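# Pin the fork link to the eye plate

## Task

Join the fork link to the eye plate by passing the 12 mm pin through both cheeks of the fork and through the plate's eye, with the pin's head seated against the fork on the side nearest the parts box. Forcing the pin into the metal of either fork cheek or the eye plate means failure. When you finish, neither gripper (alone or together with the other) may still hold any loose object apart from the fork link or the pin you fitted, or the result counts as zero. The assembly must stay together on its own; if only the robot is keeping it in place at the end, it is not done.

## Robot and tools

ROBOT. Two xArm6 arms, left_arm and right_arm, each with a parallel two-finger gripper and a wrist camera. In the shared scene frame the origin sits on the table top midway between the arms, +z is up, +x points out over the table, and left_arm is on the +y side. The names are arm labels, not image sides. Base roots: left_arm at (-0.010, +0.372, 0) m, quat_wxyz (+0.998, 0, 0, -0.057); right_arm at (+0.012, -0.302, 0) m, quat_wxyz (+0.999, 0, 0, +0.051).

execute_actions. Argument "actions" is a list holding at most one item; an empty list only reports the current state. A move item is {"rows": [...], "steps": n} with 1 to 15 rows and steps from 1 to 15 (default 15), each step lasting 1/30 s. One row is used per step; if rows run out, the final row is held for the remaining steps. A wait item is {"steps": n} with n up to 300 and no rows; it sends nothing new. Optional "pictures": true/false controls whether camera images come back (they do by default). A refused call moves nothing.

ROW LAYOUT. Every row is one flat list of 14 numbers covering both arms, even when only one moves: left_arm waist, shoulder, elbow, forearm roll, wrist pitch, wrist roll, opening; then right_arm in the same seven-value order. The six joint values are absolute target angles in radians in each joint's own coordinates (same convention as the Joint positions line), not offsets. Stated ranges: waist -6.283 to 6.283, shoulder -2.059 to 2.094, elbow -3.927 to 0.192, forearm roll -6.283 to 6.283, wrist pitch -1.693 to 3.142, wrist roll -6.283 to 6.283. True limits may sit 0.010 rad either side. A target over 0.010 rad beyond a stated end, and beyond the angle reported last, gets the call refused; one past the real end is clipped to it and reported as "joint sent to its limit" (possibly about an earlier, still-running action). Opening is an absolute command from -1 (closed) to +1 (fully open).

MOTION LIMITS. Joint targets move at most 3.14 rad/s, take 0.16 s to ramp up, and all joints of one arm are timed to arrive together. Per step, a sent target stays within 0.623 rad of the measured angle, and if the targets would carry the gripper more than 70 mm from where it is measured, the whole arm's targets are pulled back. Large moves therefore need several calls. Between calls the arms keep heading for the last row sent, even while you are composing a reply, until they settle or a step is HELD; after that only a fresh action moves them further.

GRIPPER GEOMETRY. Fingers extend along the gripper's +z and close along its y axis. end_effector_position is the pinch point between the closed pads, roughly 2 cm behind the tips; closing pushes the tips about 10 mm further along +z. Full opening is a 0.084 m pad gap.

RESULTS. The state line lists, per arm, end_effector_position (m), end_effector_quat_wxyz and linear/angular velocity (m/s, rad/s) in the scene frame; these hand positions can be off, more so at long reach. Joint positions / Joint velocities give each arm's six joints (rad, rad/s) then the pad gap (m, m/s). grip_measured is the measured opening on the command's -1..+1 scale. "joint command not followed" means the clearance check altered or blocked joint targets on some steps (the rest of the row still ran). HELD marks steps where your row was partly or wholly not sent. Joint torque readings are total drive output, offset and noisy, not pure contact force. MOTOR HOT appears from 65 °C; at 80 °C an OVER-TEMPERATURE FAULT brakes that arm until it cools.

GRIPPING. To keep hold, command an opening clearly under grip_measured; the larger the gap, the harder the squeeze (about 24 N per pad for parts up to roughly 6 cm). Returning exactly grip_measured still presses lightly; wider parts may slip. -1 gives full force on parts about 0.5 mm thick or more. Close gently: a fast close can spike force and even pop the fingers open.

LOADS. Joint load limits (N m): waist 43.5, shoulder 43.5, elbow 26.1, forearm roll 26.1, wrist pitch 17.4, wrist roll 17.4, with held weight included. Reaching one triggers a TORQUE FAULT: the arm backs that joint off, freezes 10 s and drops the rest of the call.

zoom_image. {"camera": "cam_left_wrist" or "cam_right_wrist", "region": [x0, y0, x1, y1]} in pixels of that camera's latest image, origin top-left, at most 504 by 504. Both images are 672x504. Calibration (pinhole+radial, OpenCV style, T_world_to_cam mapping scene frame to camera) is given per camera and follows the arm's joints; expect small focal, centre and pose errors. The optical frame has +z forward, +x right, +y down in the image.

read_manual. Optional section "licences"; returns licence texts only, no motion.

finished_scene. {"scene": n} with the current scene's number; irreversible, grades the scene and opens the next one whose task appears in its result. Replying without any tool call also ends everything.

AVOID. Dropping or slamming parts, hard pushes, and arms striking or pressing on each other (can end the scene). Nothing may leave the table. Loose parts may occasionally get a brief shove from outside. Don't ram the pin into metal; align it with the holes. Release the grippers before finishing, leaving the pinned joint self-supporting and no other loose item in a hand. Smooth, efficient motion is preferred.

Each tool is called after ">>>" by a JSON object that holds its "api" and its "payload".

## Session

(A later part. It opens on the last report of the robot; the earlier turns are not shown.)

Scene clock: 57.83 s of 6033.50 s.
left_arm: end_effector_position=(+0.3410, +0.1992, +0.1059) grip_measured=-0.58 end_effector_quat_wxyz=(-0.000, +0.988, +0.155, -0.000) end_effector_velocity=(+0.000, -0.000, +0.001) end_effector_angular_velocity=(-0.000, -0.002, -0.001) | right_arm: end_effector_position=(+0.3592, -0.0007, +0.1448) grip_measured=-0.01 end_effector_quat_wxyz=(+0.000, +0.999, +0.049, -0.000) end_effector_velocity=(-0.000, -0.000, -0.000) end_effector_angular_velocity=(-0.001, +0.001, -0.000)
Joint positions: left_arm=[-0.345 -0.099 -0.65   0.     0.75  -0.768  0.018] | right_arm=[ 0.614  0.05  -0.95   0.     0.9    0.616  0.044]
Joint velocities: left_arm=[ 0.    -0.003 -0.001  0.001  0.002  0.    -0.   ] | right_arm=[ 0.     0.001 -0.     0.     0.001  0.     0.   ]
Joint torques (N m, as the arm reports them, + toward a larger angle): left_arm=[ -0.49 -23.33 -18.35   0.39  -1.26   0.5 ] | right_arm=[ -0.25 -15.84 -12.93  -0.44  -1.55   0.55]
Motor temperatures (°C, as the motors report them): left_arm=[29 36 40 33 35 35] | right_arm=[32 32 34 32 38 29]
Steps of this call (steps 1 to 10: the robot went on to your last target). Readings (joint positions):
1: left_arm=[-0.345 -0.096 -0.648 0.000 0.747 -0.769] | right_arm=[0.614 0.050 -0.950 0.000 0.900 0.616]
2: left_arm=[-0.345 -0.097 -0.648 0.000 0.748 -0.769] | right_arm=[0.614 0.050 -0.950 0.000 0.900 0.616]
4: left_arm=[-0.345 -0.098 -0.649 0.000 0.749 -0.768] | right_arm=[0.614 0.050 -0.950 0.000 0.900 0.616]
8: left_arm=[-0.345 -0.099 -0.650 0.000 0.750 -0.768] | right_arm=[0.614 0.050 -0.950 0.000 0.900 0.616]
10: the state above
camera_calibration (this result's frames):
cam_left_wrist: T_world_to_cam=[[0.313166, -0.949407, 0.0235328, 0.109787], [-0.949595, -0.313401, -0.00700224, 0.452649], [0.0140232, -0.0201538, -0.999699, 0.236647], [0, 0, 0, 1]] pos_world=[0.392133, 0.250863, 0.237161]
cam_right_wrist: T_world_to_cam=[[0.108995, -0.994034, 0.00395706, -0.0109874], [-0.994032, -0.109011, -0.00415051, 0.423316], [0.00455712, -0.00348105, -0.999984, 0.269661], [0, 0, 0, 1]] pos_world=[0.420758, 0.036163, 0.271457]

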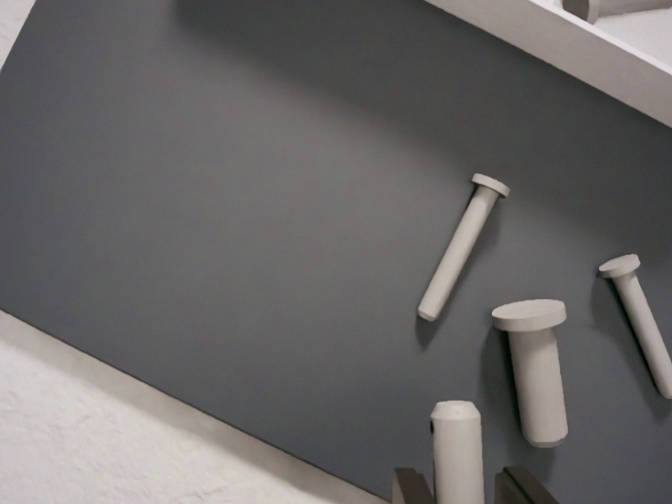

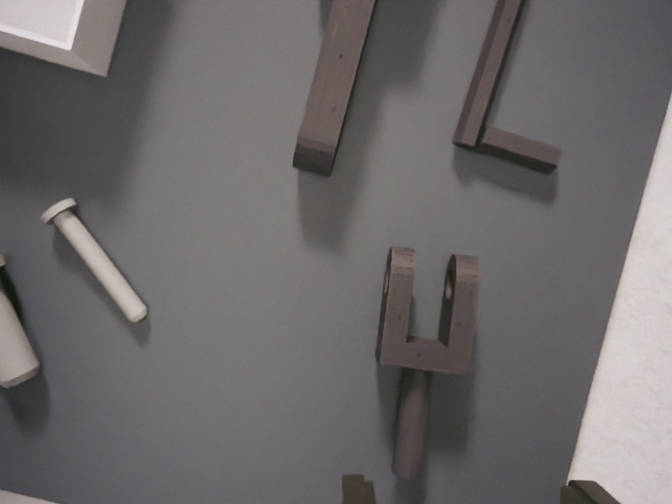

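>>> {"api": "execute_actions", "payload": {"actions": [{"rows":[[-0.3445,0.098,-0.6122,0,0.5142,-0.7685,-1,0.6181,0.17,-0.86,0,0.69,0.715,0]]}], "pictures": false}}

>>> {"api": "execute_actions", "payload": {"actions": [{"rows":[[-0.3445,0.1021,-0.6122,0,0.5101,-0.7685,-1,0.6181,0.2578,-0.8499,0,0.5921,0.715,0]]}], "pictures": false}}

>>> {"api": "execute_actions", "payload": {"actions": [{"rows":[[-0.3445,0.1021,-0.6122,0,0.5101,-0.7685,-0.3,0.6181,0.2578,-0.8499,0,0.5921,0.715,0]],"steps":12}], "pictures": false}}

>>> {"api": "execute_actions", "payload": {"actions": [{"rows":[[-0.3365,0.1109,-0.6243,0,0.5134,-0.7605,-0.3,0.6181,0.2578,-0.8499,0,0.5921,0.715,-1]]}], "pictures": false}}

>>> {"api": "execute_actions", "payload": {"actions": [{"rows":[[-0.3365,0.1109,-0.6243,0,0.5134,-0.7605,-1,0.6181,0.23,-0.8499,0,0.62,0.715,-1]]}], "pictures": false}}

>>> {"api": "execute_actions", "payload": {"actions": [{"rows":[[-0.2,-0.1,-0.65,0,0.75,-0.7685,-1,0.6913,0.37,-1.0679,0,0.698,0.9283,-1]]}], "pictures": false}}

>>> {"api": "execute_actions", "payload": {"actions": [{"rows":[[-0.2,-0.1,-0.65,0,0.75,0.3,-1,0.6913,0.3948,-1.0679,0,0.6731,0.9283,-1]]}], "pictures": false}}

>>> {"api": "execute_actions", "payload": {"actions": [{"steps":12}]}}

Scene clock: 76.60 s of 6033.50 s.
left_arm: end_effector_position=(+0.3439, +0.1978, +0.0354) grip_measured=-0.58 end_effector_quat_wxyz=(+0.001, +0.988, +0.155, +0.001) end_effector_velocity=(+0.001, -0.001, -0.010) end_effector_angular_velocity=(-0.005, -0.009, -0.000) | right_arm: end_effector_position=(+0.3548, -0.0021, +0.0743) grip_measured=-0.01 end_effector_quat_wxyz=(-0.001, +1.000, +0.003, +0.001) end_effector_velocity=(-0.002, -0.002, -0.011) end_effector_angular_velocity=(+0.000, -0.000, -0.017)
Joint positions: left_arm=[-0.344  0.094 -0.614 -0.     0.518 -0.768  0.018] | right_arm=[ 0.618  0.167 -0.863 -0.     0.693  0.713  0.044]
Joint velocities: left_arm=[ 0.     0.028  0.006 -0.    -0.045  0.    -0.   ] | right_arm=[-0.     0.015  0.018  0.    -0.034  0.017 -0.   ]
Joint torques (N m, as the arm reports them, + toward a larger angle): left_arm=[ -0.78 -26.21 -15.38   0.45  -1.28   0.21] | right_arm=[ -0.01 -16.57 -11.49  -0.19  -1.38   0.42]
Motor temperatures (°C, as the motors report them): left_arm=[29 36 40 33 35 35] | right_arm=[32 32 34 32 38 29]
Steps of this call (steps 1 to 15: the robot went on to your last target; steps 16 to 90: nothing new was sent; then 15.27 s passed at rest; steps 91 to 105: all 15 steps of this action). Readings (joint positions):
91: left_arm=[-0.344 -0.100 -0.650 -0.000 0.750 -0.769] | right_arm=[0.614 0.050 -0.950 -0.000 0.900 0.616]
92: left_arm=[-0.344 -0.097 -0.650 -0.000 0.744 -0.769] | right_arm=[0.614 0.052 -0.949 -0.000 0.894 0.619]
94: left_arm=[-0.344 -0.064 -0.647 -0.000 0.699 -0.769] | right_arm=[0.615 0.073 -0.935 -0.000 0.849 0.639]
98: left_arm=[-0.345 0.060 -0.616 0.000 0.568 -0.768] | right_arm=[0.617 0.151 -0.871 0.000 0.734 0.695]
105: the state above

Scene clock: 77.10 s of 6033.50 s.
left_arm: end_effector_position=(+0.3432, +0.1981, +0.0322) grip_measured=-0.58 end_effector_quat_wxyz=(+0.000, +0.988, +0.155, +0.000) end_effector_velocity=(+0.000, -0.000, -0.000) end_effector_angular_velocity=(-0.001, -0.000, +0.001) | right_arm: end_effector_position=(+0.3551, -0.0018, +0.0370) grip_measured=-0.01 end_effector_quat_wxyz=(-0.000, +1.000, +0.002, +0.001) end_effector_velocity=(-0.003, -0.003, -0.008) end_effector_angular_velocity=(-0.007, +0.008, -0.002)
Joint positions: left_arm=[-0.345  0.102 -0.612 -0.     0.51  -0.768  0.018] | right_arm=[ 0.618  0.256 -0.851 -0.     0.593  0.715  0.044]
Joint velocities: left_arm=[-0.     0.001 -0.001 -0.001 -0.001  0.     0.   ] | right_arm=[-0.002  0.013  0.007  0.    -0.01  -0.    -0.   ]
Joint torques (N m, as the arm reports them, + toward a larger angle): left_arm=[ -0.17 -26.35 -15.25   0.3   -1.26   0.28] | right_arm=[ -0.21 -17.82 -10.69  -0.24  -1.59   0.63]
Motor temperatures (°C, as the motors report them): left_arm=[29 36 40 33 35 35] | right_arm=[32 32 34 32 38 29]
Steps of this call (steps 1 to 15: all 15 steps of this action). Readings (joint positions):
1: left_arm=[-0.344 0.094 -0.614 -0.000 0.517 -0.768] | right_arm=[0.618 0.168 -0.862 -0.000 0.692 0.714]
2: left_arm=[-0.344 0.096 -0.614 -0.000 0.515 -0.768] | right_arm=[0.618 0.171 -0.862 -0.000 0.686 0.714]
4: left_arm=[-0.344 0.099 -0.613 -0.000 0.513 -0.768] | right_arm=[0.618 0.201 -0.861 -0.000 0.650 0.715]
8: left_arm=[-0.345 0.101 -0.612 -0.000 0.511 -0.768] | right_arm=[0.618 0.249 -0.848 0.000 0.607 0.715]
15: the state above

Scene clock: 77.50 s of 6033.50 s.
left_arm: end_effector_position=(+0.3431, +0.1982, +0.0320) grip_measured=-0.32 end_effector_quat_wxyz=(+0.000, +0.988, +0.155, +0.000) end_effector_velocity=(+0.000, +0.000, -0.000) end_effector_angular_velocity=(+0.000, +0.000, +0.001) | right_arm: end_effector_position=(+0.3547, -0.0021, +0.0361) grip_measured=-0.01 end_effector_quat_wxyz=(-0.000, +1.000, +0.002, +0.000) end_effector_velocity=(-0.000, -0.000, -0.000) end_effector_angular_velocity=(-0.001, +0.001, -0.001)
Joint positions: left_arm=[-0.344  0.102 -0.612  0.     0.51  -0.769  0.03 ] | right_arm=[ 0.618  0.258 -0.85  -0.     0.592  0.715  0.044]
Joint velocities: left_arm=[ 0.     0.    -0.     0.    -0.    -0.001  0.   ] | right_arm=[-0.001 -0.     0.    -0.     0.001  0.    -0.   ]
Joint torques (N m, as the arm reports them, + toward a larger angle): left_arm=[ -0.14 -25.53 -15.39   0.3   -1.16   0.4 ] | right_arm=[ -0.38 -17.54 -10.94  -0.26  -1.52   0.46]
Motor temperatures (°C, as the motors report them): left_arm=[29 36 40 33 35 35] | right_arm=[32 32 34 32 38 29]
Steps of this call (steps 1 to 12: all 12 steps of this action). Readings (joint positions):
1: left_arm=[-0.345 0.102 -0.612 -0.000 0.510 -0.768] | right_arm=[0.618 0.256 -0.850 -0.000 0.593 0.715]
2: left_arm=[-0.345 0.102 -0.612 -0.000 0.510 -0.769] | right_arm=[0.618 0.257 -0.850 -0.000 0.593 0.715]
4: left_arm=[-0.344 0.102 -0.612 0.000 0.510 -0.769] | right_arm=[0.618 0.257 -0.850 -0.000 0.592 0.715]
8: left_arm=[-0.344 0.102 -0.612 0.000 0.510 -0.769] | right_arm=[0.618 0.258 -0.850 -0.000 0.592 0.715]
12: the state above

Scene clock: 78.00 s of 6033.50 s.
left_arm: end_effector_position=(+0.3473, +0.1996, +0.0321) grip_measured=-0.32 end_effector_quat_wxyz=(-0.000, +0.988, +0.155, -0.000) end_effector_velocity=(+0.000, +0.000, +0.000) end_effector_angular_velocity=(-0.000, -0.000, -0.001) | right_arm: end_effector_position=(+0.3546, -0.0021, +0.0360) grip_measured=-0.74 end_effector_quat_wxyz=(-0.000, +1.000, +0.002, +0.000) end_effector_velocity=(+0.000, -0.000, +0.000) end_effector_angular_velocity=(+0.000, -0.000, -0.001)
Joint positions: left_arm=[-0.337  0.111 -0.624  0.     0.513 -0.761  0.03 ] | right_arm=[ 0.618  0.258 -0.85   0.     0.592  0.715  0.011]
Joint velocities: left_arm=[ 0.001  0.001 -0.001 -0.001  0.     0.002  0.   ] | right_arm=[-0.001 -0.    -0.     0.    -0.    -0.    -0.   ]
Joint torques (N m, as the arm reports them, + toward a larger angle): left_arm=[ -0.91 -26.22 -15.11   0.45  -1.2    0.33] | right_arm=[ -0.19 -17.26 -11.01  -0.29  -1.61   0.64]
Motor temperatures (°C, as the motors report them): left_arm=[29 36 40 33 35 35] | right_arm=[32 32 34 32 38 29]
Steps of this call (steps 1 to 15: all 15 steps of this action). Readings (joint positions):
1: left_arm=[-0.344 0.102 -0.612 0.000 0.510 -0.768] | right_arm=[0.618 0.258 -0.850 -0.000 0.592 0.715]
2: left_arm=[-0.343 0.104 -0.614 0.000 0.511 -0.767] | right_arm=[0.618 0.258 -0.850 -0.000 0.592 0.715]
4: left_arm=[-0.340 0.107 -0.619 -0.000 0.512 -0.764] | right_arm=[0.618 0.258 -0.850 -0.000 0.592 0.715]
8: left_arm=[-0.337 0.110 -0.623 -0.000 0.513 -0.761] | right_arm=[0.618 0.258 -0.850 -0.000 0.592 0.715]
15: the state above

Scene clock: 78.50 s of 6033.50 s.
left_arm: end_effector_position=(+0.3474, +0.1996, +0.0321) grip_measured=-0.74 end_effector_quat_wxyz=(-0.000, +0.988, +0.155, -0.000) end_effector_velocity=(+0.000, -0.000, +0.000) end_effector_angular_velocity=(+0.000, -0.001, -0.001) | right_arm: end_effector_position=(+0.3540, -0.0028, +0.0463) grip_measured=-0.74 end_effector_quat_wxyz=(+0.000, +1.000, +0.002, -0.000) end_effector_velocity=(+0.001, +0.001, +0.002) end_effector_angular_velocity=(+0.003, -0.003, +0.000)
Joint positions: left_arm=[-0.337  0.111 -0.624 -0.     0.513 -0.761  0.011] | right_arm=[ 0.618  0.231 -0.85   0.     0.62   0.715  0.011]
Joint velocities: left_arm=[-0.    -0.    -0.     0.001  0.     0.    -0.   ] | right_arm=[ 0.    -0.003 -0.003  0.     0.002 -0.    -0.   ]
Joint torques (N m, as the arm reports them, + toward a larger angle): left_arm=[ -0.66 -26.24 -15.23   0.42  -1.34   0.34] | right_arm=[ -0.56 -17.83 -11.75  -0.39  -1.76   0.51]
Motor temperatures (°C, as the motors report them): left_arm=[29 36 40 33 35 35] | right_arm=[32 32 34 32 38 29]
Steps of this call (steps 1 to 15: all 15 steps of this action). Readings (joint positions):
1: left_arm=[-0.337 0.111 -0.624 0.000 0.513 -0.761] | right_arm=[0.618 0.258 -0.850 -0.000 0.592 0.715]
2: left_arm=[-0.337 0.111 -0.624 0.000 0.513 -0.761] | right_arm=[0.618 0.255 -0.849 0.000 0.597 0.715]
4: left_arm=[-0.337 0.111 -0.624 -0.000 0.513 -0.761] | right_arm=[0.618 0.243 -0.848 0.000 0.609 0.715]
8: left_arm=[-0.337 0.111 -0.624 -0.000 0.513 -0.761] | right_arm=[0.618 0.232 -0.850 0.000 0.617 0.715]
15: the state above

Scene clock: 79.00 s of 6033.50 s.
left_arm: end_effector_position=(+0.3615, +0.2504, +0.1038) grip_measured=-0.74 end_effector_quat_wxyz=(-0.001, +0.975, +0.224, -0.001) end_effector_velocity=(-0.005, +0.011, +0.009) end_effector_angular_velocity=(+0.007, +0.020, +0.025) | right_arm: end_effector_position=(+0.3682, +0.0580, +0.0484) grip_measured=-0.74 end_effector_quat_wxyz=(+0.000, +0.998, -0.067, -0.000) end_effector_velocity=(+0.005, +0.010, +0.003) end_effector_angular_velocity=(+0.004, -0.005, -0.030)
Joint positions: left_arm=[-0.203 -0.095 -0.648 -0.     0.745 -0.768  0.011] | right_arm=[ 0.69   0.368 -1.063  0.     0.697  0.925  0.011]
Joint velocities: left_arm=[ 0.024 -0.031 -0.001  0.     0.054 -0.002 -0.   ] | right_arm=[ 0.008  0.019 -0.039 -0.     0.014  0.038  0.   ]
Joint torques (N m, as the arm reports them, + toward a larger angle): left_arm=[ -0.47 -23.27 -18.45   0.54  -1.45   0.32] | right_arm=[ -0.65 -21.18 -12.    -0.37  -1.7    0.54]
Motor temperatures (°C, as the motors report them): left_arm=[29 36 40 33 35 35] | right_arm=[32 32 34 32 38 29]
Steps of this call (steps 1 to 15: all 15 steps of this action). Readings (joint positions):
1: left_arm=[-0.336 0.111 -0.624 0.000 0.514 -0.761] | right_arm=[0.618 0.231 -0.850 0.000 0.620 0.715]
2: left_arm=[-0.334 0.108 -0.624 0.000 0.519 -0.761] | right_arm=[0.619 0.233 -0.854 0.000 0.622 0.721]
4: left_arm=[-0.311 0.073 -0.625 0.000 0.563 -0.762] | right_arm=[0.633 0.260 -0.895 0.000 0.639 0.764]
8: left_arm=[-0.234 -0.049 -0.647 -0.000 0.687 -0.766] | right_arm=[0.678 0.343 -1.028 -0.000 0.680 0.884]
15: the state above

Scene clock: 79.50 s of 6033.50 s.
left_arm: end_effector_position=(+0.3624, +0.2514, +0.1061) grip_measured=-0.74 end_effector_quat_wxyz=(-0.000, +0.974, -0.227, -0.000) end_effector_velocity=(+0.000, +0.000, +0.001) end_effector_angular_velocity=(-0.000, -0.001, -1.661) | right_arm: end_effector_position=(+0.3692, +0.0601, +0.0384) grip_measured=-0.74 end_effector_quat_wxyz=(-0.000, +0.998, -0.068, +0.000) end_effector_velocity=(-0.002, -0.001, -0.004) end_effector_angular_velocity=(-0.005, +0.005, -0.000)
Joint positions: left_arm=[-0.2   -0.1   -0.65   0.     0.75   0.145  0.011] | right_arm=[ 0.691  0.394 -1.068 -0.     0.673  0.928  0.011]
Joint velocities: left_arm=[ 0.001 -0.002 -0.     0.001  0.001  1.661 -0.   ] | right_arm=[ 0.     0.005  0.002  0.    -0.001  0.001  0.   ]
Joint torques (N m, as the arm reports them, + toward a larger angle): left_arm=[ -0.15 -23.26 -18.23   0.29  -1.37  -0.47] | right_arm=[ -0.35 -21.04 -12.13  -0.35  -1.71   0.69]
Motor temperatures (°C, as the motors report them): left_arm=[29 36 40 33 35 35] | right_arm=[32 32 34 32 38 29]
Steps of this call (steps 1 to 15: all 15 steps of this action). Readings (joint positions):
1: left_arm=[-0.202 -0.096 -0.648 -0.000 0.747 -0.768] | right_arm=[0.690 0.368 -1.064 0.000 0.697 0.926]
2: left_arm=[-0.202 -0.097 -0.649 -0.000 0.748 -0.763] | right_arm=[0.690 0.371 -1.066 0.000 0.693 0.926]
4: left_arm=[-0.201 -0.098 -0.649 -0.000 0.749 -0.718] | right_arm=[0.691 0.383 -1.068 -0.000 0.683 0.927]
8: left_arm=[-0.200 -0.099 -0.650 -0.000 0.750 -0.448] | right_arm=[0.691 0.393 -1.066 0.000 0.676 0.928]
15: the state above

Scene clock: 79.90 s of 6033.50 s.
left_arm: end_effector_position=(+0.3624, +0.2514, +0.1061) grip_measured=-0.74 end_effector_quat_wxyz=(+0.000, +0.954, -0.301, -0.000) end_effector_velocity=(+0.001, -0.000, +0.000) end_effector_angular_velocity=(+0.000, -0.001, -0.024) | right_arm: end_effector_position=(+0.3691, +0.0600, +0.0381) grip_measured=-0.74 end_effector_quat_wxyz=(-0.000, +0.998, -0.068, +0.000) end_effector_velocity=(-0.000, -0.000, -0.001) end_effector_angular_velocity=(-0.001, +0.001, +0.000)
Joint positions: left_arm=[-0.2   -0.1   -0.65  -0.     0.75   0.298  0.011] | right_arm=[ 0.691  0.395 -1.068 -0.     0.673  0.928  0.011]
Joint velocities: left_arm=[ 0.     0.    -0.001  0.001 -0.     0.024 -0.   ] | right_arm=[ 0.     0.001  0.    -0.     0.     0.    -0.   ]
Joint torques (N m, as the arm reports them, + toward a larger angle): left_arm=[  0.4  -23.46 -18.4    0.38  -1.26   0.17] | right_arm=[ -0.18 -21.03 -12.16  -0.5   -1.68   0.63]
Motor temperatures (°C, as the motors report them): left_arm=[29 36 40 33 35 35] | right_arm=[32 32 34 32 38 29]
Steps of this call (steps 1 to 12: the robot went on to your last target). Readings (joint positions):
1: left_arm=[-0.200 -0.100 -0.650 0.000 0.750 0.192] | right_arm=[0.691 0.394 -1.068 -0.000 0.673 0.928]
2: left_arm=[-0.200 -0.100 -0.650 0.000 0.750 0.225] | right_arm=[0.691 0.395 -1.068 -0.000 0.673 0.928]
4: left_arm=[-0.200 -0.100 -0.650 0.000 0.750 0.263] | right_arm=[0.691 0.395 -1.068 0.000 0.673 0.928]
8: left_arm=[-0.200 -0.100 -0.650 -0.000 0.750 0.291] | right_arm=[0.691 0.395 -1.068 -0.000 0.673 0.928]
12: the state above
camera_calibration (this result's frames):
cam_left_wrist: T_world_to_cam=[[-0.566876, -0.823455, 0.0239402, 0.439919], [-0.823769, 0.566878, -0.0073915, 0.222434], [-0.00748461, -0.0239113, -0.999686, 0.246392], [0, 0, 0, 1]] pos_world=[0.434458, 0.242052, 0.237427]
cam_right_wrist: T_world_to_cam=[[-0.125259, -0.992116, 0.00390509, 0.135112], [-0.992117, 0.125243, -0.00420569, 0.424561], [0.00368345, -0.00440111, -0.999984, 0.16352], [0, 0, 0, 1]] pos_world=[0.437536, 0.0815933, 0.164775]

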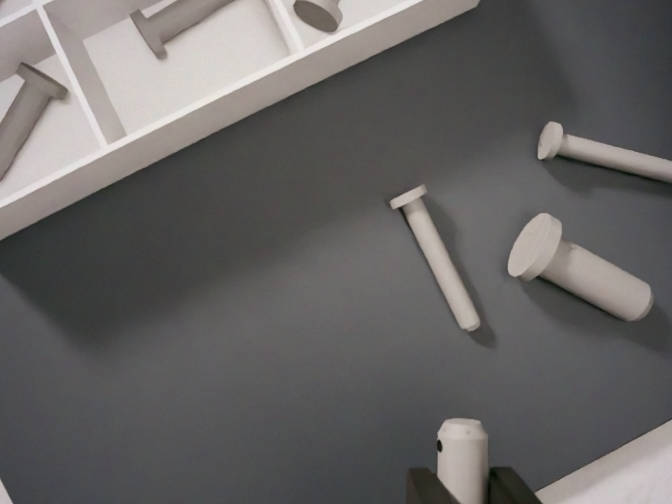

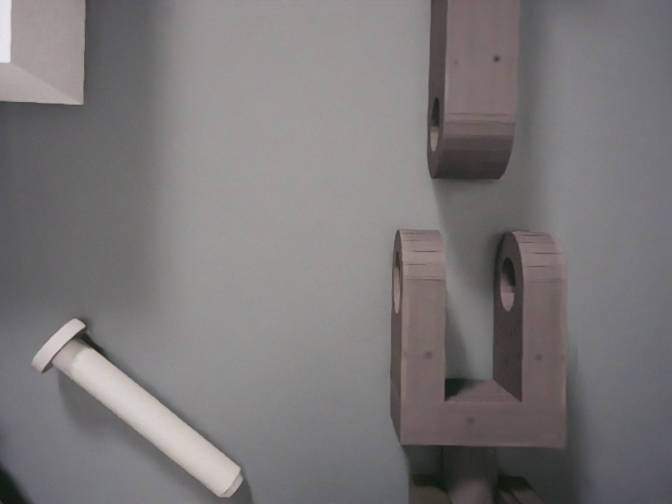

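>>> {"api": "execute_actions", "payload": {"actions": [{"rows":[[-0.2,-0.1,-0.65,0,0.75,1.2,-1,0.6931,0.398,-1.0731,0,0.6751,0.9431,-1]],"steps":8}], "pictures": false}}

>>> {"api": "execute_actions", "payload": {"actions": [{"rows":[[-0.2,-0.1,-0.65,0,0.75,1.2,-1,0.6792,0.4133,-1.0975,0,0.6843,0.9292,-1]],"steps":8}], "pictures": false}}

>>> {"api": "execute_actions", "payload": {"actions": [{"rows":[[-0.2,-0.1,-0.65,0,0.75,1.2,-1,0.6653,0.4285,-1.122,0,0.6935,0.9153,-1]],"steps":8}], "pictures": false}}

>>> {"api": "execute_actions", "payload": {"actions": [{"rows":[[-0.2,-0.1,-0.65,0,0.75,1.2,-1,0.6513,0.4438,-1.1464,0,0.7026,0.9013,-1]],"steps":8}], "pictures": false}}

>>> {"api": "execute_actions", "payload": {"actions": [{"rows":[[-0.2,-0.1,-0.65,0,0.75,1.2,-1,0.6374,0.459,-1.1708,0,0.7118,0.8874,-1]]}], "pictures": false}}

>>> {"api": "execute_actions", "payload": {"actions": [{"rows":[[-0.2,-0.1,-0.65,0,0.75,1.2,-1,0.6374,0.463,-1.1698,0,0.7068,0.8874,-1]]}]}}

Scene clock: 92.43 s of 6033.50 s.
left_arm: end_effector_position=(+0.3624, +0.2514, +0.1062) grip_measured=-0.74 end_effector_quat_wxyz=(+0.000, +0.893, -0.450, +0.000) end_effector_velocity=(+0.000, -0.000, +0.000) end_effector_angular_velocity=(+0.000, -0.000, -2.627) | right_arm: end_effector_position=(+0.3693, +0.0614, +0.0381) grip_measured=-0.74 end_effector_quat_wxyz=(-0.000, +0.997, -0.074, +0.000) end_effector_velocity=(-0.000, +0.002, -0.000) end_effector_angular_velocity=(-0.000, +0.000, -0.013)
Joint positions: left_arm=[-0.2   -0.1   -0.65  -0.     0.75   0.62   0.011] | right_arm=[ 0.693  0.398 -1.073 -0.     0.675  0.942  0.011]
Joint velocities: left_arm=[-0.     0.001 -0.001  0.    -0.     2.626  0.   ] | right_arm=[ 0.003  0.003 -0.004 -0.     0.002  0.015  0.   ]
Joint torques (N m, as the arm reports them, + toward a larger angle): left_arm=[ -0.39 -23.42 -18.41   0.26  -1.45   0.67] | right_arm=[ -0.22 -21.03 -12.19  -0.5   -1.69   0.56]
Motor temperatures (°C, as the motors report them): left_arm=[29 36 40 33 35 35] | right_arm=[32 32 34 32 38 29]
Steps of this call (steps 1 to 30: the robot went on to your last target; steps 31 to 90: nothing new was sent; then 9.27 s passed at rest; steps 91 to 98: all 8 steps of this action). Readings (joint positions):
91: left_arm=[-0.200 -0.100 -0.650 -0.000 0.750 0.300] | right_arm=[0.691 0.395 -1.068 0.000 0.673 0.929]
92: left_arm=[-0.200 -0.100 -0.650 -0.000 0.750 0.306] | right_arm=[0.692 0.395 -1.069 0.000 0.674 0.931]
94: left_arm=[-0.200 -0.100 -0.650 -0.000 0.750 0.351] | right_arm=[0.692 0.397 -1.071 0.000 0.674 0.937]
98: the state above

Scene clock: 92.70 s of 6033.50 s.
left_arm: end_effector_position=(+0.3624, +0.2514, +0.1061) grip_measured=-0.74 end_effector_quat_wxyz=(+0.000, +0.746, -0.666, -0.000) end_effector_velocity=(+0.000, -0.000, +0.000) end_effector_angular_velocity=(-0.001, -0.001, -0.606) | right_arm: end_effector_position=(+0.3777, +0.0605, +0.0382) grip_measured=-0.74 end_effector_quat_wxyz=(-0.000, +0.997, -0.075, +0.000) end_effector_velocity=(+0.005, -0.002, -0.002) end_effector_angular_velocity=(-0.007, +0.007, +0.004)
Joint positions: left_arm=[-0.2   -0.1   -0.65   0.     0.75   1.143  0.011] | right_arm=[ 0.68   0.412 -1.095 -0.     0.683  0.93   0.011]
Joint velocities: left_arm=[ 0.     0.    -0.001 -0.001 -0.     0.607 -0.   ] | right_arm=[-0.01   0.017 -0.022  0.     0.014 -0.014 -0.   ]
Joint torques (N m, as the arm reports them, + toward a larger angle): left_arm=[ -0.49 -23.69 -18.32   0.22  -1.22  -0.02] | right_arm=[  0.21 -21.35 -12.05  -0.39  -1.68   0.57]
Motor temperatures (°C, as the motors report them): left_arm=[29 36 40 33 35 35] | right_arm=[32 32 34 32 38 29]
Steps of this call (steps 1 to 8: all 8 steps of this action). Readings (joint positions):
1: left_arm=[-0.200 -0.100 -0.650 0.000 0.750 0.710] | right_arm=[0.693 0.398 -1.073 0.000 0.675 0.942]
2: left_arm=[-0.200 -0.100 -0.650 0.000 0.750 0.802] | right_arm=[0.691 0.400 -1.076 0.000 0.677 0.940]
4: left_arm=[-0.200 -0.100 -0.650 0.000 0.750 0.967] | right_arm=[0.685 0.407 -1.087 -0.000 0.680 0.935]
8: the state above

Scene clock: 92.97 s of 6033.50 s.
left_arm: end_effector_position=(+0.3624, +0.2514, +0.1062) grip_measured=-0.74 end_effector_quat_wxyz=(+0.000, +0.728, -0.685, +0.000) end_effector_velocity=(+0.000, -0.000, +0.000) end_effector_angular_velocity=(-0.000, -0.001, -0.035) | right_arm: end_effector_position=(+0.3868, +0.0594, +0.0384) grip_measured=-0.74 end_effector_quat_wxyz=(-0.000, +0.997, -0.075, +0.000) end_effector_velocity=(+0.010, -0.002, +0.000) end_effector_angular_velocity=(-0.000, -0.000, +0.000)
Joint positions: left_arm=[-0.2   -0.1   -0.65  -0.     0.75   1.196  0.011] | right_arm=[ 0.666  0.427 -1.12  -0.     0.692  0.917  0.011]
Joint velocities: left_arm=[-0.     0.    -0.001 -0.     0.     0.035  0.   ] | right_arm=[-0.015  0.015 -0.025 -0.     0.01  -0.015 -0.   ]
Joint torques (N m, as the arm reports them, + toward a larger angle): left_arm=[ -0.49 -23.35 -18.27   0.46  -1.27   0.26] | right_arm=[  0.41 -21.48 -12.34  -0.4   -1.71   0.62]
Motor temperatures (°C, as the motors report them): left_arm=[29 36 40 33 35 35] | right_arm=[32 32 34 32 38 29]
Steps of this call (steps 1 to 8: all 8 steps of this action). Readings (joint positions):
1: left_arm=[-0.200 -0.100 -0.650 0.000 0.750 1.160] | right_arm=[0.680 0.412 -1.096 -0.000 0.684 0.930]
2: left_arm=[-0.200 -0.100 -0.650 0.000 0.750 1.172] | right_arm=[0.678 0.415 -1.100 0.000 0.686 0.927]
4: left_arm=[-0.200 -0.100 -0.650 -0.000 0.750 1.186] | right_arm=[0.672 0.422 -1.110 0.000 0.690 0.921]
8: the state above

Scene clock: 93.23 s of 6033.50 s.
left_arm: end_effector_position=(+0.3624, +0.2514, +0.1062) grip_measured=-0.74 end_effector_quat_wxyz=(+0.000, +0.727, -0.686, +0.000) end_effector_velocity=(+0.000, -0.000, +0.000) end_effector_angular_velocity=(-0.000, -0.001, -0.002) | right_arm: end_effector_position=(+0.3958, +0.0580, +0.0383) grip_measured=-0.74 end_effector_quat_wxyz=(-0.000, +0.997, -0.074, +0.000) end_effector_velocity=(+0.007, -0.001, -0.001) end_effector_angular_velocity=(-0.002, +0.002, +0.005)
Joint positions: left_arm=[-0.2   -0.1   -0.65  -0.     0.75   1.2    0.011] | right_arm=[ 0.653  0.442 -1.144  0.     0.701  0.903  0.011]
Joint velocities: left_arm=[ 0.     0.    -0.001 -0.    -0.     0.002  0.   ] | right_arm=[-0.011  0.015 -0.023  0.     0.011 -0.016 -0.   ]
Joint torques (N m, as the arm reports them, + toward a larger angle): left_arm=[ -0.33 -23.58 -18.29   0.27  -1.26   0.23] | right_arm=[ -0.3  -21.96 -11.92  -0.41  -1.55   0.84]
Motor temperatures (°C, as the motors report them): left_arm=[29 36 40 33 35 35] | right_arm=[32 32 34 32 38 29]
Steps of this call (steps 1 to 8: all 8 steps of this action). Readings (joint positions):
1: left_arm=[-0.200 -0.100 -0.650 -0.000 0.750 1.197] | right_arm=[0.666 0.427 -1.121 -0.000 0.693 0.916]
2: left_arm=[-0.200 -0.100 -0.650 -0.000 0.750 1.198] | right_arm=[0.664 0.430 -1.124 -0.000 0.695 0.914]
4: left_arm=[-0.200 -0.100 -0.650 -0.000 0.750 1.199] | right_arm=[0.658 0.437 -1.135 -0.000 0.698 0.908]
8: the state above

Scene clock: 93.73 s of 6033.50 s.
left_arm: end_effector_position=(+0.3624, +0.2514, +0.1062) grip_measured=-0.74 end_effector_quat_wxyz=(+0.000, +0.727, -0.687, +0.000) end_effector_velocity=(-0.000, +0.000, -0.000) end_effector_angular_velocity=(+0.000, +0.000, -0.000) | right_arm: end_effector_position=(+0.4054, +0.0562, +0.0382) grip_measured=-0.74 end_effector_quat_wxyz=(-0.000, +0.997, -0.074, +0.000) end_effector_velocity=(+0.001, -0.001, -0.001) end_effector_angular_velocity=(-0.000, +0.000, -0.003)
Joint positions: left_arm=[-0.2   -0.1   -0.65   0.     0.75   1.2    0.011] | right_arm=[ 0.638  0.459 -1.171  0.     0.712  0.887  0.011]
Joint velocities: left_arm=[ 0.    -0.     0.    -0.     0.     0.001  0.   ] | right_arm=[-0.003  0.003 -0.002  0.    -0.    -0.001 -0.   ]
Joint torques (N m, as the arm reports them, + toward a larger angle): left_arm=[ -0.45 -23.97 -18.37   0.29  -1.31   0.38] | right_arm=[ -1.46 -21.96 -11.78  -0.66  -1.45   0.92]
Motor temperatures (°C, as the motors report them): left_arm=[29 36 40 33 35 35] | right_arm=[32 32 34 32 38 29]
Steps of this call (steps 1 to 15: all 15 steps of this action). Readings (joint positions):
1: left_arm=[-0.200 -0.100 -0.650 -0.000 0.750 1.200] | right_arm=[0.652 0.443 -1.145 0.000 0.702 0.902]
2: left_arm=[-0.200 -0.100 -0.650 -0.000 0.750 1.200] | right_arm=[0.650 0.445 -1.149 0.000 0.704 0.900]
4: left_arm=[-0.200 -0.100 -0.650 -0.000 0.750 1.200] | right_arm=[0.644 0.452 -1.160 0.000 0.708 0.894]
8: left_arm=[-0.200 -0.100 -0.650 -0.000 0.750 1.200] | right_arm=[0.639 0.457 -1.169 0.000 0.711 0.889]
15: the state above

Scene clock: 94.23 s of 6033.50 s.
left_arm: end_effector_position=(+0.3624, +0.2514, +0.1062) grip_measured=-0.74 end_effector_quat_wxyz=(+0.000, +0.727, -0.687, +0.000) end_effector_velocity=(-0.000, -0.000, -0.000) end_effector_angular_velocity=(-0.000, +0.000, +0.000) | right_arm: end_effector_position=(+0.4056, +0.0561, +0.0363) grip_measured=-0.74 end_effector_quat_wxyz=(-0.000, +0.997, -0.074, +0.000) end_effector_velocity=(-0.000, -0.000, -0.001) end_effector_angular_velocity=(-0.000, +0.000, -0.000)
Joint positions: left_arm=[-0.2   -0.1   -0.65   0.     0.75   1.2    0.011] | right_arm=[ 0.637  0.463 -1.17  -0.     0.707  0.887  0.011]
Joint velocities: left_arm=[-0.    -0.     0.001 -0.    -0.    -0.     0.   ] | right_arm=[-0.     0.001  0.    -0.    -0.001  0.     0.   ]
Joint torques (N m, as the arm reports them, + toward a larger angle): left_arm=[ -0.15 -23.79 -18.49   0.44  -1.33   0.27] | right_arm=[ -1.05 -21.29 -11.13  -0.48  -1.14   0.87]
Motor temperatures (°C, as the motors report them): left_arm=[29 36 40 33 35 35] | right_arm=[32 32 34 32 38 29]
Steps of this call (steps 1 to 15: all 15 steps of this action). Readings (joint positions):
1: left_arm=[-0.200 -0.100 -0.650 -0.000 0.750 1.200] | right_arm=[0.638 0.459 -1.171 0.000 0.711 0.887]
2: left_arm=[-0.200 -0.100 -0.650 -0.000 0.750 1.200] | right_arm=[0.638 0.459 -1.171 0.000 0.711 0.887]
4: left_arm=[-0.200 -0.100 -0.650 0.000 0.750 1.200] | right_arm=[0.637 0.461 -1.171 -0.000 0.709 0.887]
8: left_arm=[-0.200 -0.100 -0.650 -0.000 0.750 1.200] | right_arm=[0.637 0.462 -1.170 -0.000 0.707 0.887]
15: the state above
camera_calibration (this result's frames):
cam_left_wrist: T_world_to_cam=[[-0.997576, -0.0653424, 0.0239275, 0.405415], [-0.0655364, 0.997823, -0.00741725, -0.160698], [-0.0233908, -0.0089674, -0.999686, 0.248408], [0, 0, 0, 1]] pos_world=[0.399711, 0.189066, 0.237438]
cam_right_wrist: T_world_to_cam=[[-0.138121, -0.99041, 0.0033557, 0.140975], [-0.990407, 0.138105, -0.00468277, 0.459821], [0.00417442, -0.0039703, -0.999983, 0.161392], [0, 0, 0, 1]] pos_world=[0.474208, 0.0767604, 0.163069]

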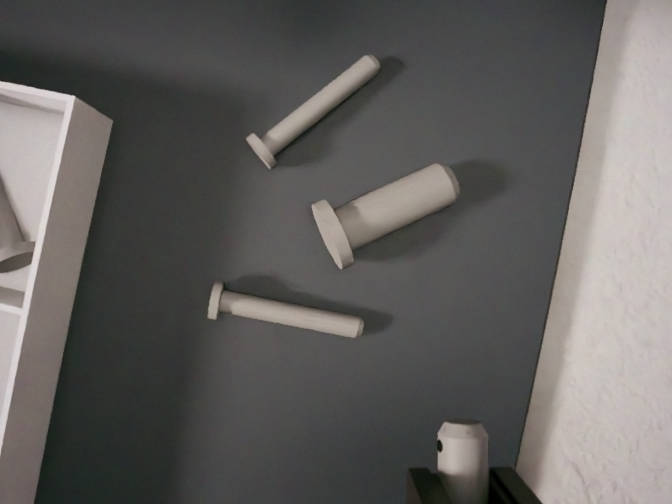

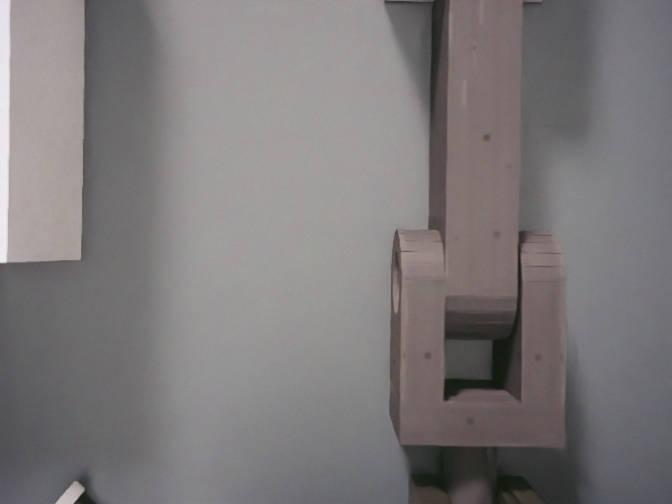

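>>> {"api": "execute_actions", "payload": {"actions": [{"rows":[[-0.2,-0.1,-0.65,0,0.75,1.2,-1,0.6374,0.463,-1.1698,0,0.7068,0.8874,-0.2]],"steps":12}], "pictures": false}}

>>> {"api": "execute_actions", "payload": {"actions": [{"rows":[[-0.2,-0.1,-0.65,0,0.75,1.2,-1,0.6374,0.2,-1.2,0,0.95,0.8874,-0.2]]}], "pictures": false}}

>>> {"api": "execute_actions", "payload": {"actions": [{"rows":[[-0.2,-0.1,-0.65,0,0.75,1.2,-1,-0.25,0.2,-1.1211,0,0,3.53,-1]]}], "pictures": false}}

>>> {"api": "execute_actions", "payload": {"actions": [{"steps":60}], "pictures": false}}

>>> {"api": "execute_actions", "payload": {"actions": [{"rows":[[-0.3832,0.36,-1.26,-0.098,0.875,1.295,-1,-0.25,0.2,-1.1211,-1.5708,-1.5,3.53,-1]]}], "pictures": false}}

>>> {"api": "execute_actions", "payload": {"actions": [{"steps":40}], "pictures": false}}

>>> {"api": "execute_actions", "payload": {"actions": [{"rows":[[-0.3832,0.4746,-1.2434,-0.098,0.7438,1.295,-1,-0.25,0.96,-1.1211,-1.5708,-1.5,3.53,-1]]}], "pictures": false}}

>>> {"api": "execute_actions", "payload": {"actions": [{"steps":40}]}}

>>> {"api": "zoom_image", "payload": {"camera": "cam_right_wrist", "region": [236, 150, 476, 330]}}

Scene clock: 113.37 s of 6033.50 s.
left_arm: end_effector_position=(+0.3624, +0.2514, +0.1062) grip_measured=-0.74 end_effector_quat_wxyz=(+0.000, +0.727, -0.687, +0.000) end_effector_velocity=(-0.001, +0.000, -0.001) end_effector_angular_velocity=(+0.001, +0.001, -0.001) | right_arm: end_effector_position=(+0.4053, +0.0557, +0.0359) grip_measured=-0.22 end_effector_quat_wxyz=(+0.000, +0.997, -0.074, -0.000) end_effector_velocity=(+0.000, +0.002, +0.001) end_effector_angular_velocity=(+0.002, -0.002, +0.002)
Joint positions: left_arm=[-0.2   -0.1   -0.65   0.     0.75   1.2    0.011] | right_arm=[ 0.637  0.463 -1.17  -0.     0.707  0.887  0.035]
Joint velocities: left_arm=[ 0.    -0.     0.002  0.001 -0.     0.    -0.   ] | right_arm=[ 0.002  0.    -0.002  0.    -0.002 -0.    -0.   ]
Joint torques (N m, as the arm reports them, + toward a larger angle): left_arm=[ -0.37 -23.51 -18.28   0.23  -1.25   0.26] | right_arm=[ -0.08 -21.33 -11.71  -0.24  -1.61   0.72]
Motor temperatures (°C, as the motors report them): left_arm=[29 36 40 33 35 35] | right_arm=[32 32 33 32 38 29]
Steps of this call (steps 1 to 15: the robot went on to your last target; steps 16 to 90: nothing new was sent; then 15.73 s passed at rest; steps 91 to 102: all 12 steps of this action). Readings (joint positions):
91: left_arm=[-0.200 -0.100 -0.650 0.000 0.750 1.200] | right_arm=[0.637 0.463 -1.170 -0.000 0.707 0.887]
92: left_arm=[-0.200 -0.100 -0.650 -0.000 0.750 1.200] | right_arm=[0.637 0.463 -1.169 -0.000 0.708 0.888]
94: left_arm=[-0.200 -0.100 -0.650 -0.000 0.750 1.200] | right_arm=[0.637 0.464 -1.167 -0.000 0.708 0.888]
98: left_arm=[-0.200 -0.100 -0.650 -0.000 0.750 1.200] | right_arm=[0.637 0.464 -1.169 -0.000 0.708 0.888]
102: the state above

Scene clock: 113.87 s of 6033.50 s.
left_arm: end_effector_position=(+0.3624, +0.2514, +0.1062) grip_measured=-0.74 end_effector_quat_wxyz=(+0.000, +0.727, -0.687, +0.000) end_effector_velocity=(+0.000, -0.000, +0.000) end_effector_angular_velocity=(-0.001, +0.000, +0.001) | right_arm: end_effector_position=(+0.4029, +0.0537, +0.1645) grip_measured=-0.22 end_effector_quat_wxyz=(-0.019, +0.997, -0.074, +0.018) end_effector_velocity=(-0.028, -0.026, -0.000) end_effector_angular_velocity=(-0.069, +0.076, -0.001)
Joint positions: left_arm=[-0.2   -0.1   -0.65  -0.     0.75   1.2    0.011] | right_arm=[ 0.637  0.208 -1.2   -0.     0.94   0.887  0.035]
Joint velocities: left_arm=[ 0.     0.    -0.    -0.001 -0.    -0.     0.   ] | right_arm=[-0.001 -0.052  0.042  0.001  0.113 -0.    -0.   ]
Joint torques (N m, as the arm reports them, + toward a larger angle): left_arm=[ -0.74 -23.3  -18.4    0.17  -1.28   0.22] | right_arm=[ -0.15 -17.74 -13.41  -0.39  -1.72   0.59]
Motor temperatures (°C, as the motors report them): left_arm=[29 36 40 33 35 35] | right_arm=[32 32 33 32 38 29]
Steps of this call (steps 1 to 15: all 15 steps of this action). Readings (joint positions):
1: left_arm=[-0.200 -0.100 -0.650 -0.000 0.750 1.200] | right_arm=[0.637 0.463 -1.170 -0.000 0.707 0.887]
2: left_arm=[-0.200 -0.100 -0.650 -0.000 0.750 1.200] | right_arm=[0.637 0.460 -1.169 0.000 0.712 0.887]
4: left_arm=[-0.200 -0.100 -0.650 0.000 0.750 1.200] | right_arm=[0.637 0.425 -1.168 0.000 0.751 0.887]
8: left_arm=[-0.200 -0.100 -0.650 0.000 0.750 1.200] | right_arm=[0.637 0.308 -1.191 -0.000 0.847 0.887]
15: the state above

Scene clock: 114.37 s of 6033.50 s.
left_arm: end_effector_position=(+0.3624, +0.2514, +0.1062) grip_measured=-0.74 end_effector_quat_wxyz=(+0.000, +0.727, -0.687, +0.000) end_effector_velocity=(+0.000, -0.000, +0.001) end_effector_angular_velocity=(-0.000, -0.001, +0.000) | right_arm: end_effector_position=(+0.5427, -0.0541, +0.1868) grip_measured=-1.00 end_effector_quat_wxyz=(-0.115, +0.918, -0.363, +0.108) end_effector_velocity=(+0.286, -0.307, +0.081) end_effector_angular_velocity=(+0.461, -0.484, -1.330)
Joint positions: left_arm=[-0.2   -0.1   -0.65   0.     0.75   1.2    0.011] | right_arm=[ 0.336  0.205 -1.166 -0.     0.644  1.19   0.   ]
Joint velocities: left_arm=[-0.    -0.    -0.001 -0.     0.    -0.    -0.   ] | right_arm=[-0.682 -0.006  0.053 -0.    -0.682  0.682  0.   ]
Joint torques (N m, as the arm reports them, + toward a larger angle): left_arm=[ -0.25 -23.34 -18.28   0.27  -1.33   0.27] | right_arm=[ -0.2  -19.55 -13.5   -0.38  -2.04   0.51]
Motor temperatures (°C, as the motors report them): left_arm=[29 36 40 33 35 35] | right_arm=[32 32 33 32 38 29]
Steps of this call (steps 1 to 15: all 15 steps of this action). Readings (joint positions):
1: left_arm=[-0.200 -0.100 -0.650 0.000 0.750 1.200] | right_arm=[0.637 0.207 -1.198 0.000 0.943 0.888]
2: left_arm=[-0.200 -0.100 -0.650 0.000 0.750 1.200] | right_arm=[0.635 0.206 -1.197 0.000 0.941 0.893]
4: left_arm=[-0.200 -0.100 -0.650 -0.000 0.750 1.200] | right_arm=[0.603 0.206 -1.193 0.000 0.906 0.929]
8: left_arm=[-0.200 -0.100 -0.650 0.000 0.750 1.200] | right_arm=[0.500 0.206 -1.181 0.000 0.807 1.028]
15: the state above

Scene clock: 116.37 s of 6033.50 s.
left_arm: end_effector_position=(+0.3624, +0.2514, +0.1062) grip_measured=-0.74 end_effector_quat_wxyz=(+0.000, +0.727, -0.687, +0.000) end_effector_velocity=(+0.000, -0.000, +0.000) end_effector_angular_velocity=(-0.001, -0.001, +0.001) | right_arm: end_effector_position=(+0.6791, -0.4025, +0.2981) grip_measured=-1.00 end_effector_quat_wxyz=(+0.441, +0.238, +0.864, +0.053) end_effector_velocity=(-0.000, -0.000, -0.000) end_effector_angular_velocity=(+0.001, +0.001, -0.002)
Joint positions: left_arm=[-0.2   -0.1   -0.65  -0.     0.75   1.2    0.011] | right_arm=[-0.25   0.2   -1.121 -0.     0.     3.53   0.   ]
Joint velocities: left_arm=[ 0.    -0.001 -0.    -0.001  0.    -0.    -0.   ] | right_arm=[-0.001 -0.    -0.    -0.     0.002  0.001  0.   ]
Joint torques (N m, as the arm reports them, + toward a larger angle): left_arm=[ -0.41 -23.74 -18.24   0.16  -1.29   0.32] | right_arm=[ -0.16 -19.44 -13.69  -0.32  -2.22   0.63]
Motor temperatures (°C, as the motors report them): left_arm=[29 36 40 33 35 35] | right_arm=[32 32 33 32 38 29]
Steps of this call (steps 1 to 60: the robot went on to your last target). Readings (joint positions):
1: left_arm=[-0.200 -0.100 -0.650 -0.000 0.750 1.200] | right_arm=[0.314 0.205 -1.165 -0.000 0.621 1.213]
2: left_arm=[-0.200 -0.100 -0.650 -0.000 0.750 1.200] | right_arm=[0.291 0.205 -1.163 -0.000 0.598 1.237]
4: left_arm=[-0.200 -0.100 -0.650 0.000 0.750 1.200] | right_arm=[0.248 0.204 -1.160 -0.000 0.550 1.285]
8: left_arm=[-0.200 -0.100 -0.650 0.000 0.750 1.200] | right_arm=[0.163 0.204 -1.153 -0.000 0.456 1.393]
60: the state above

Scene clock: 116.87 s of 6033.50 s.
left_arm: end_effector_position=(+0.4544, +0.1259, +0.1157) grip_measured=-0.74 end_effector_quat_wxyz=(+0.024, +0.663, -0.748, +0.022) end_effector_velocity=(+0.142, -0.300, -0.024) end_effector_angular_velocity=(-0.148, +0.016, -0.404) | right_arm: end_effector_position=(+0.6870, -0.2954, +0.4204) grip_measured=-1.00 end_effector_quat_wxyz=(+0.652, -0.078, +0.754, +0.029) end_effector_velocity=(-0.127, +0.368, +0.199) end_effector_angular_velocity=(-0.785, -1.010, +1.367)
Joint positions: left_arm=[-0.353  0.283 -1.158 -0.081  0.853  1.279  0.011] | right_arm=[-0.25   0.2   -1.122 -0.567 -0.567  3.53   0.   ]
Joint velocities: left_arm=[-0.337  0.826 -1.079 -0.173  0.211  0.165 -0.   ] | right_arm=[ 0.002 -0.001  0.001 -1.324 -1.321  0.     0.   ]
Joint torques (N m, as the arm reports them, + toward a larger angle): left_arm=[  1.89 -41.55 -15.62   0.75  -1.28   0.02] | right_arm=[ -0.33 -18.75 -12.9    1.5   -1.74   0.58]
Motor temperatures (°C, as the motors report them): left_arm=[29 36 40 33 35 35] | right_arm=[32 32 33 32 38 29]
Steps of this call (steps 1 to 15: all 15 steps of this action). Readings (joint positions):
1: left_arm=[-0.200 -0.100 -0.650 -0.000 0.750 1.200] | right_arm=[-0.250 0.200 -1.121 -0.000 -0.000 3.530]
2: left_arm=[-0.201 -0.097 -0.654 -0.001 0.751 1.201] | right_arm=[-0.250 0.200 -1.121 -0.005 -0.005 3.530]
4: left_arm=[-0.213 -0.065 -0.695 -0.008 0.762 1.208] | right_arm=[-0.251 0.201 -1.120 -0.049 -0.050 3.530]
8: left_arm=[-0.265 0.063 -0.868 -0.035 0.794 1.234] | right_arm=[-0.250 0.200 -1.122 -0.242 -0.243 3.530]
15: the state above

Scene clock: 118.20 s of 6033.50 s.
left_arm: end_effector_position=(+0.4668, +0.0977, +0.1133) grip_measured=-0.74 end_effector_quat_wxyz=(+0.030, +0.648, -0.760, +0.026) end_effector_velocity=(-0.000, +0.000, -0.000) end_effector_angular_velocity=(+0.000, +0.001, +0.000) | right_arm: end_effector_position=(+0.4280, -0.1057, +0.4248) grip_measured=-1.00 end_effector_quat_wxyz=(+0.633, -0.587, +0.420, +0.279) end_effector_velocity=(-0.001, +0.000, +0.000) end_effector_angular_velocity=(-0.001, -0.000, +0.003)
Joint positions: left_arm=[-0.383  0.36  -1.26  -0.098  0.875  1.295  0.011] | right_arm=[-0.25   0.2   -1.121 -1.571 -1.5    3.53   0.   ]
Joint velocities: left_arm=[-0.     0.     0.001 -0.     0.    -0.     0.   ] | right_arm=[ 0.    -0.001  0.    -0.002 -0.002  0.001  0.   ]
Joint torques (N m, as the arm reports them, + toward a larger angle): left_arm=[ -0.53 -38.52 -19.65   0.46  -1.38   0.26] | right_arm=[ -0.32 -16.28 -10.72   2.31  -1.16   0.55]
Motor temperatures (°C, as the motors report them): left_arm=[29 36 41 33 35 35] | right_arm=[32 32 33 32 38 29]
Steps of this call (steps 1 to 40: the robot went on to your last target). Readings (joint positions):
1: left_arm=[-0.363 0.307 -1.189 -0.086 0.860 1.284] | right_arm=[-0.250 0.200 -1.122 -0.611 -0.611 3.530]
2: left_arm=[-0.370 0.325 -1.211 -0.090 0.864 1.287] | right_arm=[-0.250 0.200 -1.122 -0.654 -0.654 3.530]
4: left_arm=[-0.377 0.343 -1.235 -0.094 0.870 1.291] | right_arm=[-0.250 0.200 -1.121 -0.740 -0.740 3.530]
8: left_arm=[-0.381 0.355 -1.253 -0.097 0.874 1.294] | right_arm=[-0.250 0.200 -1.121 -0.908 -0.908 3.530]
40: the state above

Scene clock: 118.70 s of 6033.50 s.
left_arm: end_effector_position=(+0.4734, +0.0975, +0.0567) grip_measured=-0.74 end_effector_quat_wxyz=(+0.025, +0.652, -0.758, +0.026) end_effector_velocity=(-0.005, +0.003, -0.013) end_effector_angular_velocity=(+0.008, +0.014, +0.001) | right_arm: end_effector_position=(+0.4588, -0.1103, +0.2616) grip_measured=-1.00 end_effector_quat_wxyz=(+0.554, -0.501, +0.529, +0.403) end_effector_velocity=(-0.005, +0.001, -0.398) end_effector_angular_velocity=(+0.144, +0.952, +0.001)
Joint positions: left_arm=[-0.383  0.471 -1.246 -0.098  0.745  1.295  0.011] | right_arm=[-0.25   0.604 -1.121 -1.571 -1.5    3.53   0.   ]
Joint velocities: left_arm=[-0.     0.018  0.013 -0.001 -0.015  0.     0.   ] | right_arm=[ 0.     0.964 -0.001 -0.    -0.001 -0.     0.   ]
Joint torques (N m, as the arm reports them, + toward a larger angle): left_arm=[ -0.31 -39.32 -17.84   0.45  -1.2    0.27] | right_arm=[  0.01 -19.68  -8.09   1.27  -1.57   0.64]
Motor temperatures (°C, as the motors report them): left_arm=[29 36 41 33 35 35] | right_arm=[32 32 33 32 38 29]
Steps of this call (steps 1 to 15: all 15 steps of this action). Readings (joint positions):
1: left_arm=[-0.383 0.360 -1.260 -0.098 0.875 1.295] | right_arm=[-0.250 0.200 -1.121 -1.571 -1.500 3.530]
2: left_arm=[-0.383 0.363 -1.260 -0.098 0.869 1.295] | right_arm=[-0.250 0.204 -1.122 -1.571 -1.500 3.530]
4: left_arm=[-0.383 0.392 -1.261 -0.098 0.829 1.295] | right_arm=[-0.250 0.241 -1.126 -1.570 -1.501 3.530]
8: left_arm=[-0.383 0.464 -1.239 -0.098 0.766 1.295] | right_arm=[-0.250 0.379 -1.120 -1.571 -1.500 3.530]
15: the state above

Scene clock: 120.03 s of 6033.50 s.
left_arm: end_effector_position=(+0.4723, +0.0981, +0.0542) grip_measured=-0.74 end_effector_quat_wxyz=(+0.026, +0.652, -0.757, +0.025) end_effector_velocity=(+0.000, -0.000, +0.000) end_effector_angular_velocity=(-0.000, -0.000, -0.000) | right_arm: end_effector_position=(+0.4314, -0.1062, +0.1180) grip_measured=-1.00 end_effector_quat_wxyz=(+0.466, -0.408, +0.607, +0.498) end_effector_velocity=(-0.000, -0.000, +0.000) end_effector_angular_velocity=(+0.002, +0.000, +0.000)
Joint positions: left_arm=[-0.383  0.475 -1.243 -0.098  0.744  1.295  0.011] | right_arm=[-0.25   0.96  -1.121 -1.571 -1.5    3.53   0.   ]
Joint velocities: left_arm=[-0. -0. -0. -0.  0.  0. -0.] | right_arm=[-0.    -0.     0.    -0.    -0.002  0.     0.   ]
Joint torques (N m, as the arm reports them, + toward a larger angle): left_arm=[ -0.52 -39.64 -18.53   0.36  -1.31   0.31] | right_arm=[ -0.03 -20.21  -5.2    0.47  -1.86   0.61]
Motor temperatures (°C, as the motors report them): left_arm=[29 37 41 33 35 35] | right_arm=[32 32 33 32 38 29]
Steps of this call (steps 1 to 30: the robot went on to your last target; steps 31 to 40: nothing new was sent). Readings (joint positions):
1: left_arm=[-0.383 0.472 -1.245 -0.098 0.745 1.295] | right_arm=[-0.250 0.636 -1.121 -1.571 -1.500 3.530]
2: left_arm=[-0.383 0.473 -1.244 -0.098 0.745 1.295] | right_arm=[-0.250 0.668 -1.121 -1.571 -1.500 3.530]
4: left_arm=[-0.383 0.474 -1.244 -0.098 0.744 1.295] | right_arm=[-0.250 0.733 -1.121 -1.571 -1.500 3.530]
8: left_arm=[-0.383 0.474 -1.244 -0.098 0.744 1.295] | right_arm=[-0.250 0.861 -1.121 -1.571 -1.500 3.530]
40: the state above
All arms were judged still, so your last target was given up. Only a new action makes them travel on or press farther. Fingers that are still opening or closing keep moving.
camera_calibration (this result's frames):
cam_left_wrist: T_world_to_cam=[[-0.989555, 0.142578, 0.0212855, 0.482183], [0.140499, 0.986923, -0.079016, -0.0932698], [-0.032273, -0.0752001, -0.996646, 0.208185], [0, 0, 0, 1]] pos_world=[0.49697, 0.0389569, 0.189854]
cam_right_wrist: T_world_to_cam=[[-0.96235, 0.166794, 0.214619, 0.437043], [0.223647, 0.0371476, 0.973962, -0.141763], [0.154479, 0.985292, -0.0730521, 0.173155], [0, 0, 0, 1]] pos_world=[0.425545, -0.238238, 0.0569237]

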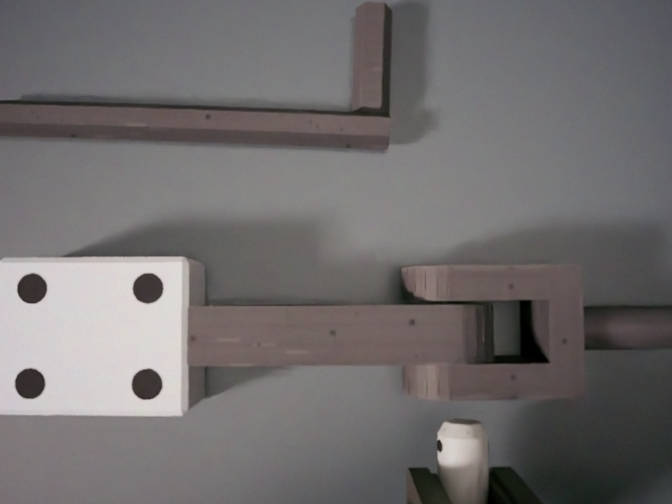

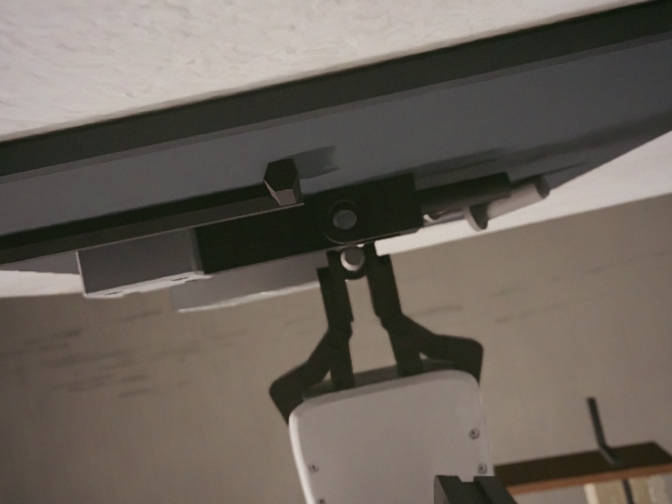

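Region (236, 150, 476, 330) of cam_right_wrist's 672x504 image, scaled by 2.100, with more detail than that image has; it fills the top 378 rows of this view, and the rest is white.

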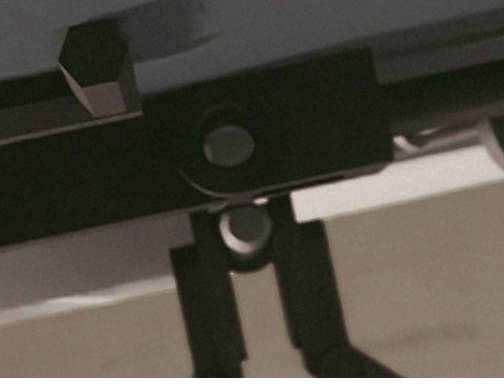

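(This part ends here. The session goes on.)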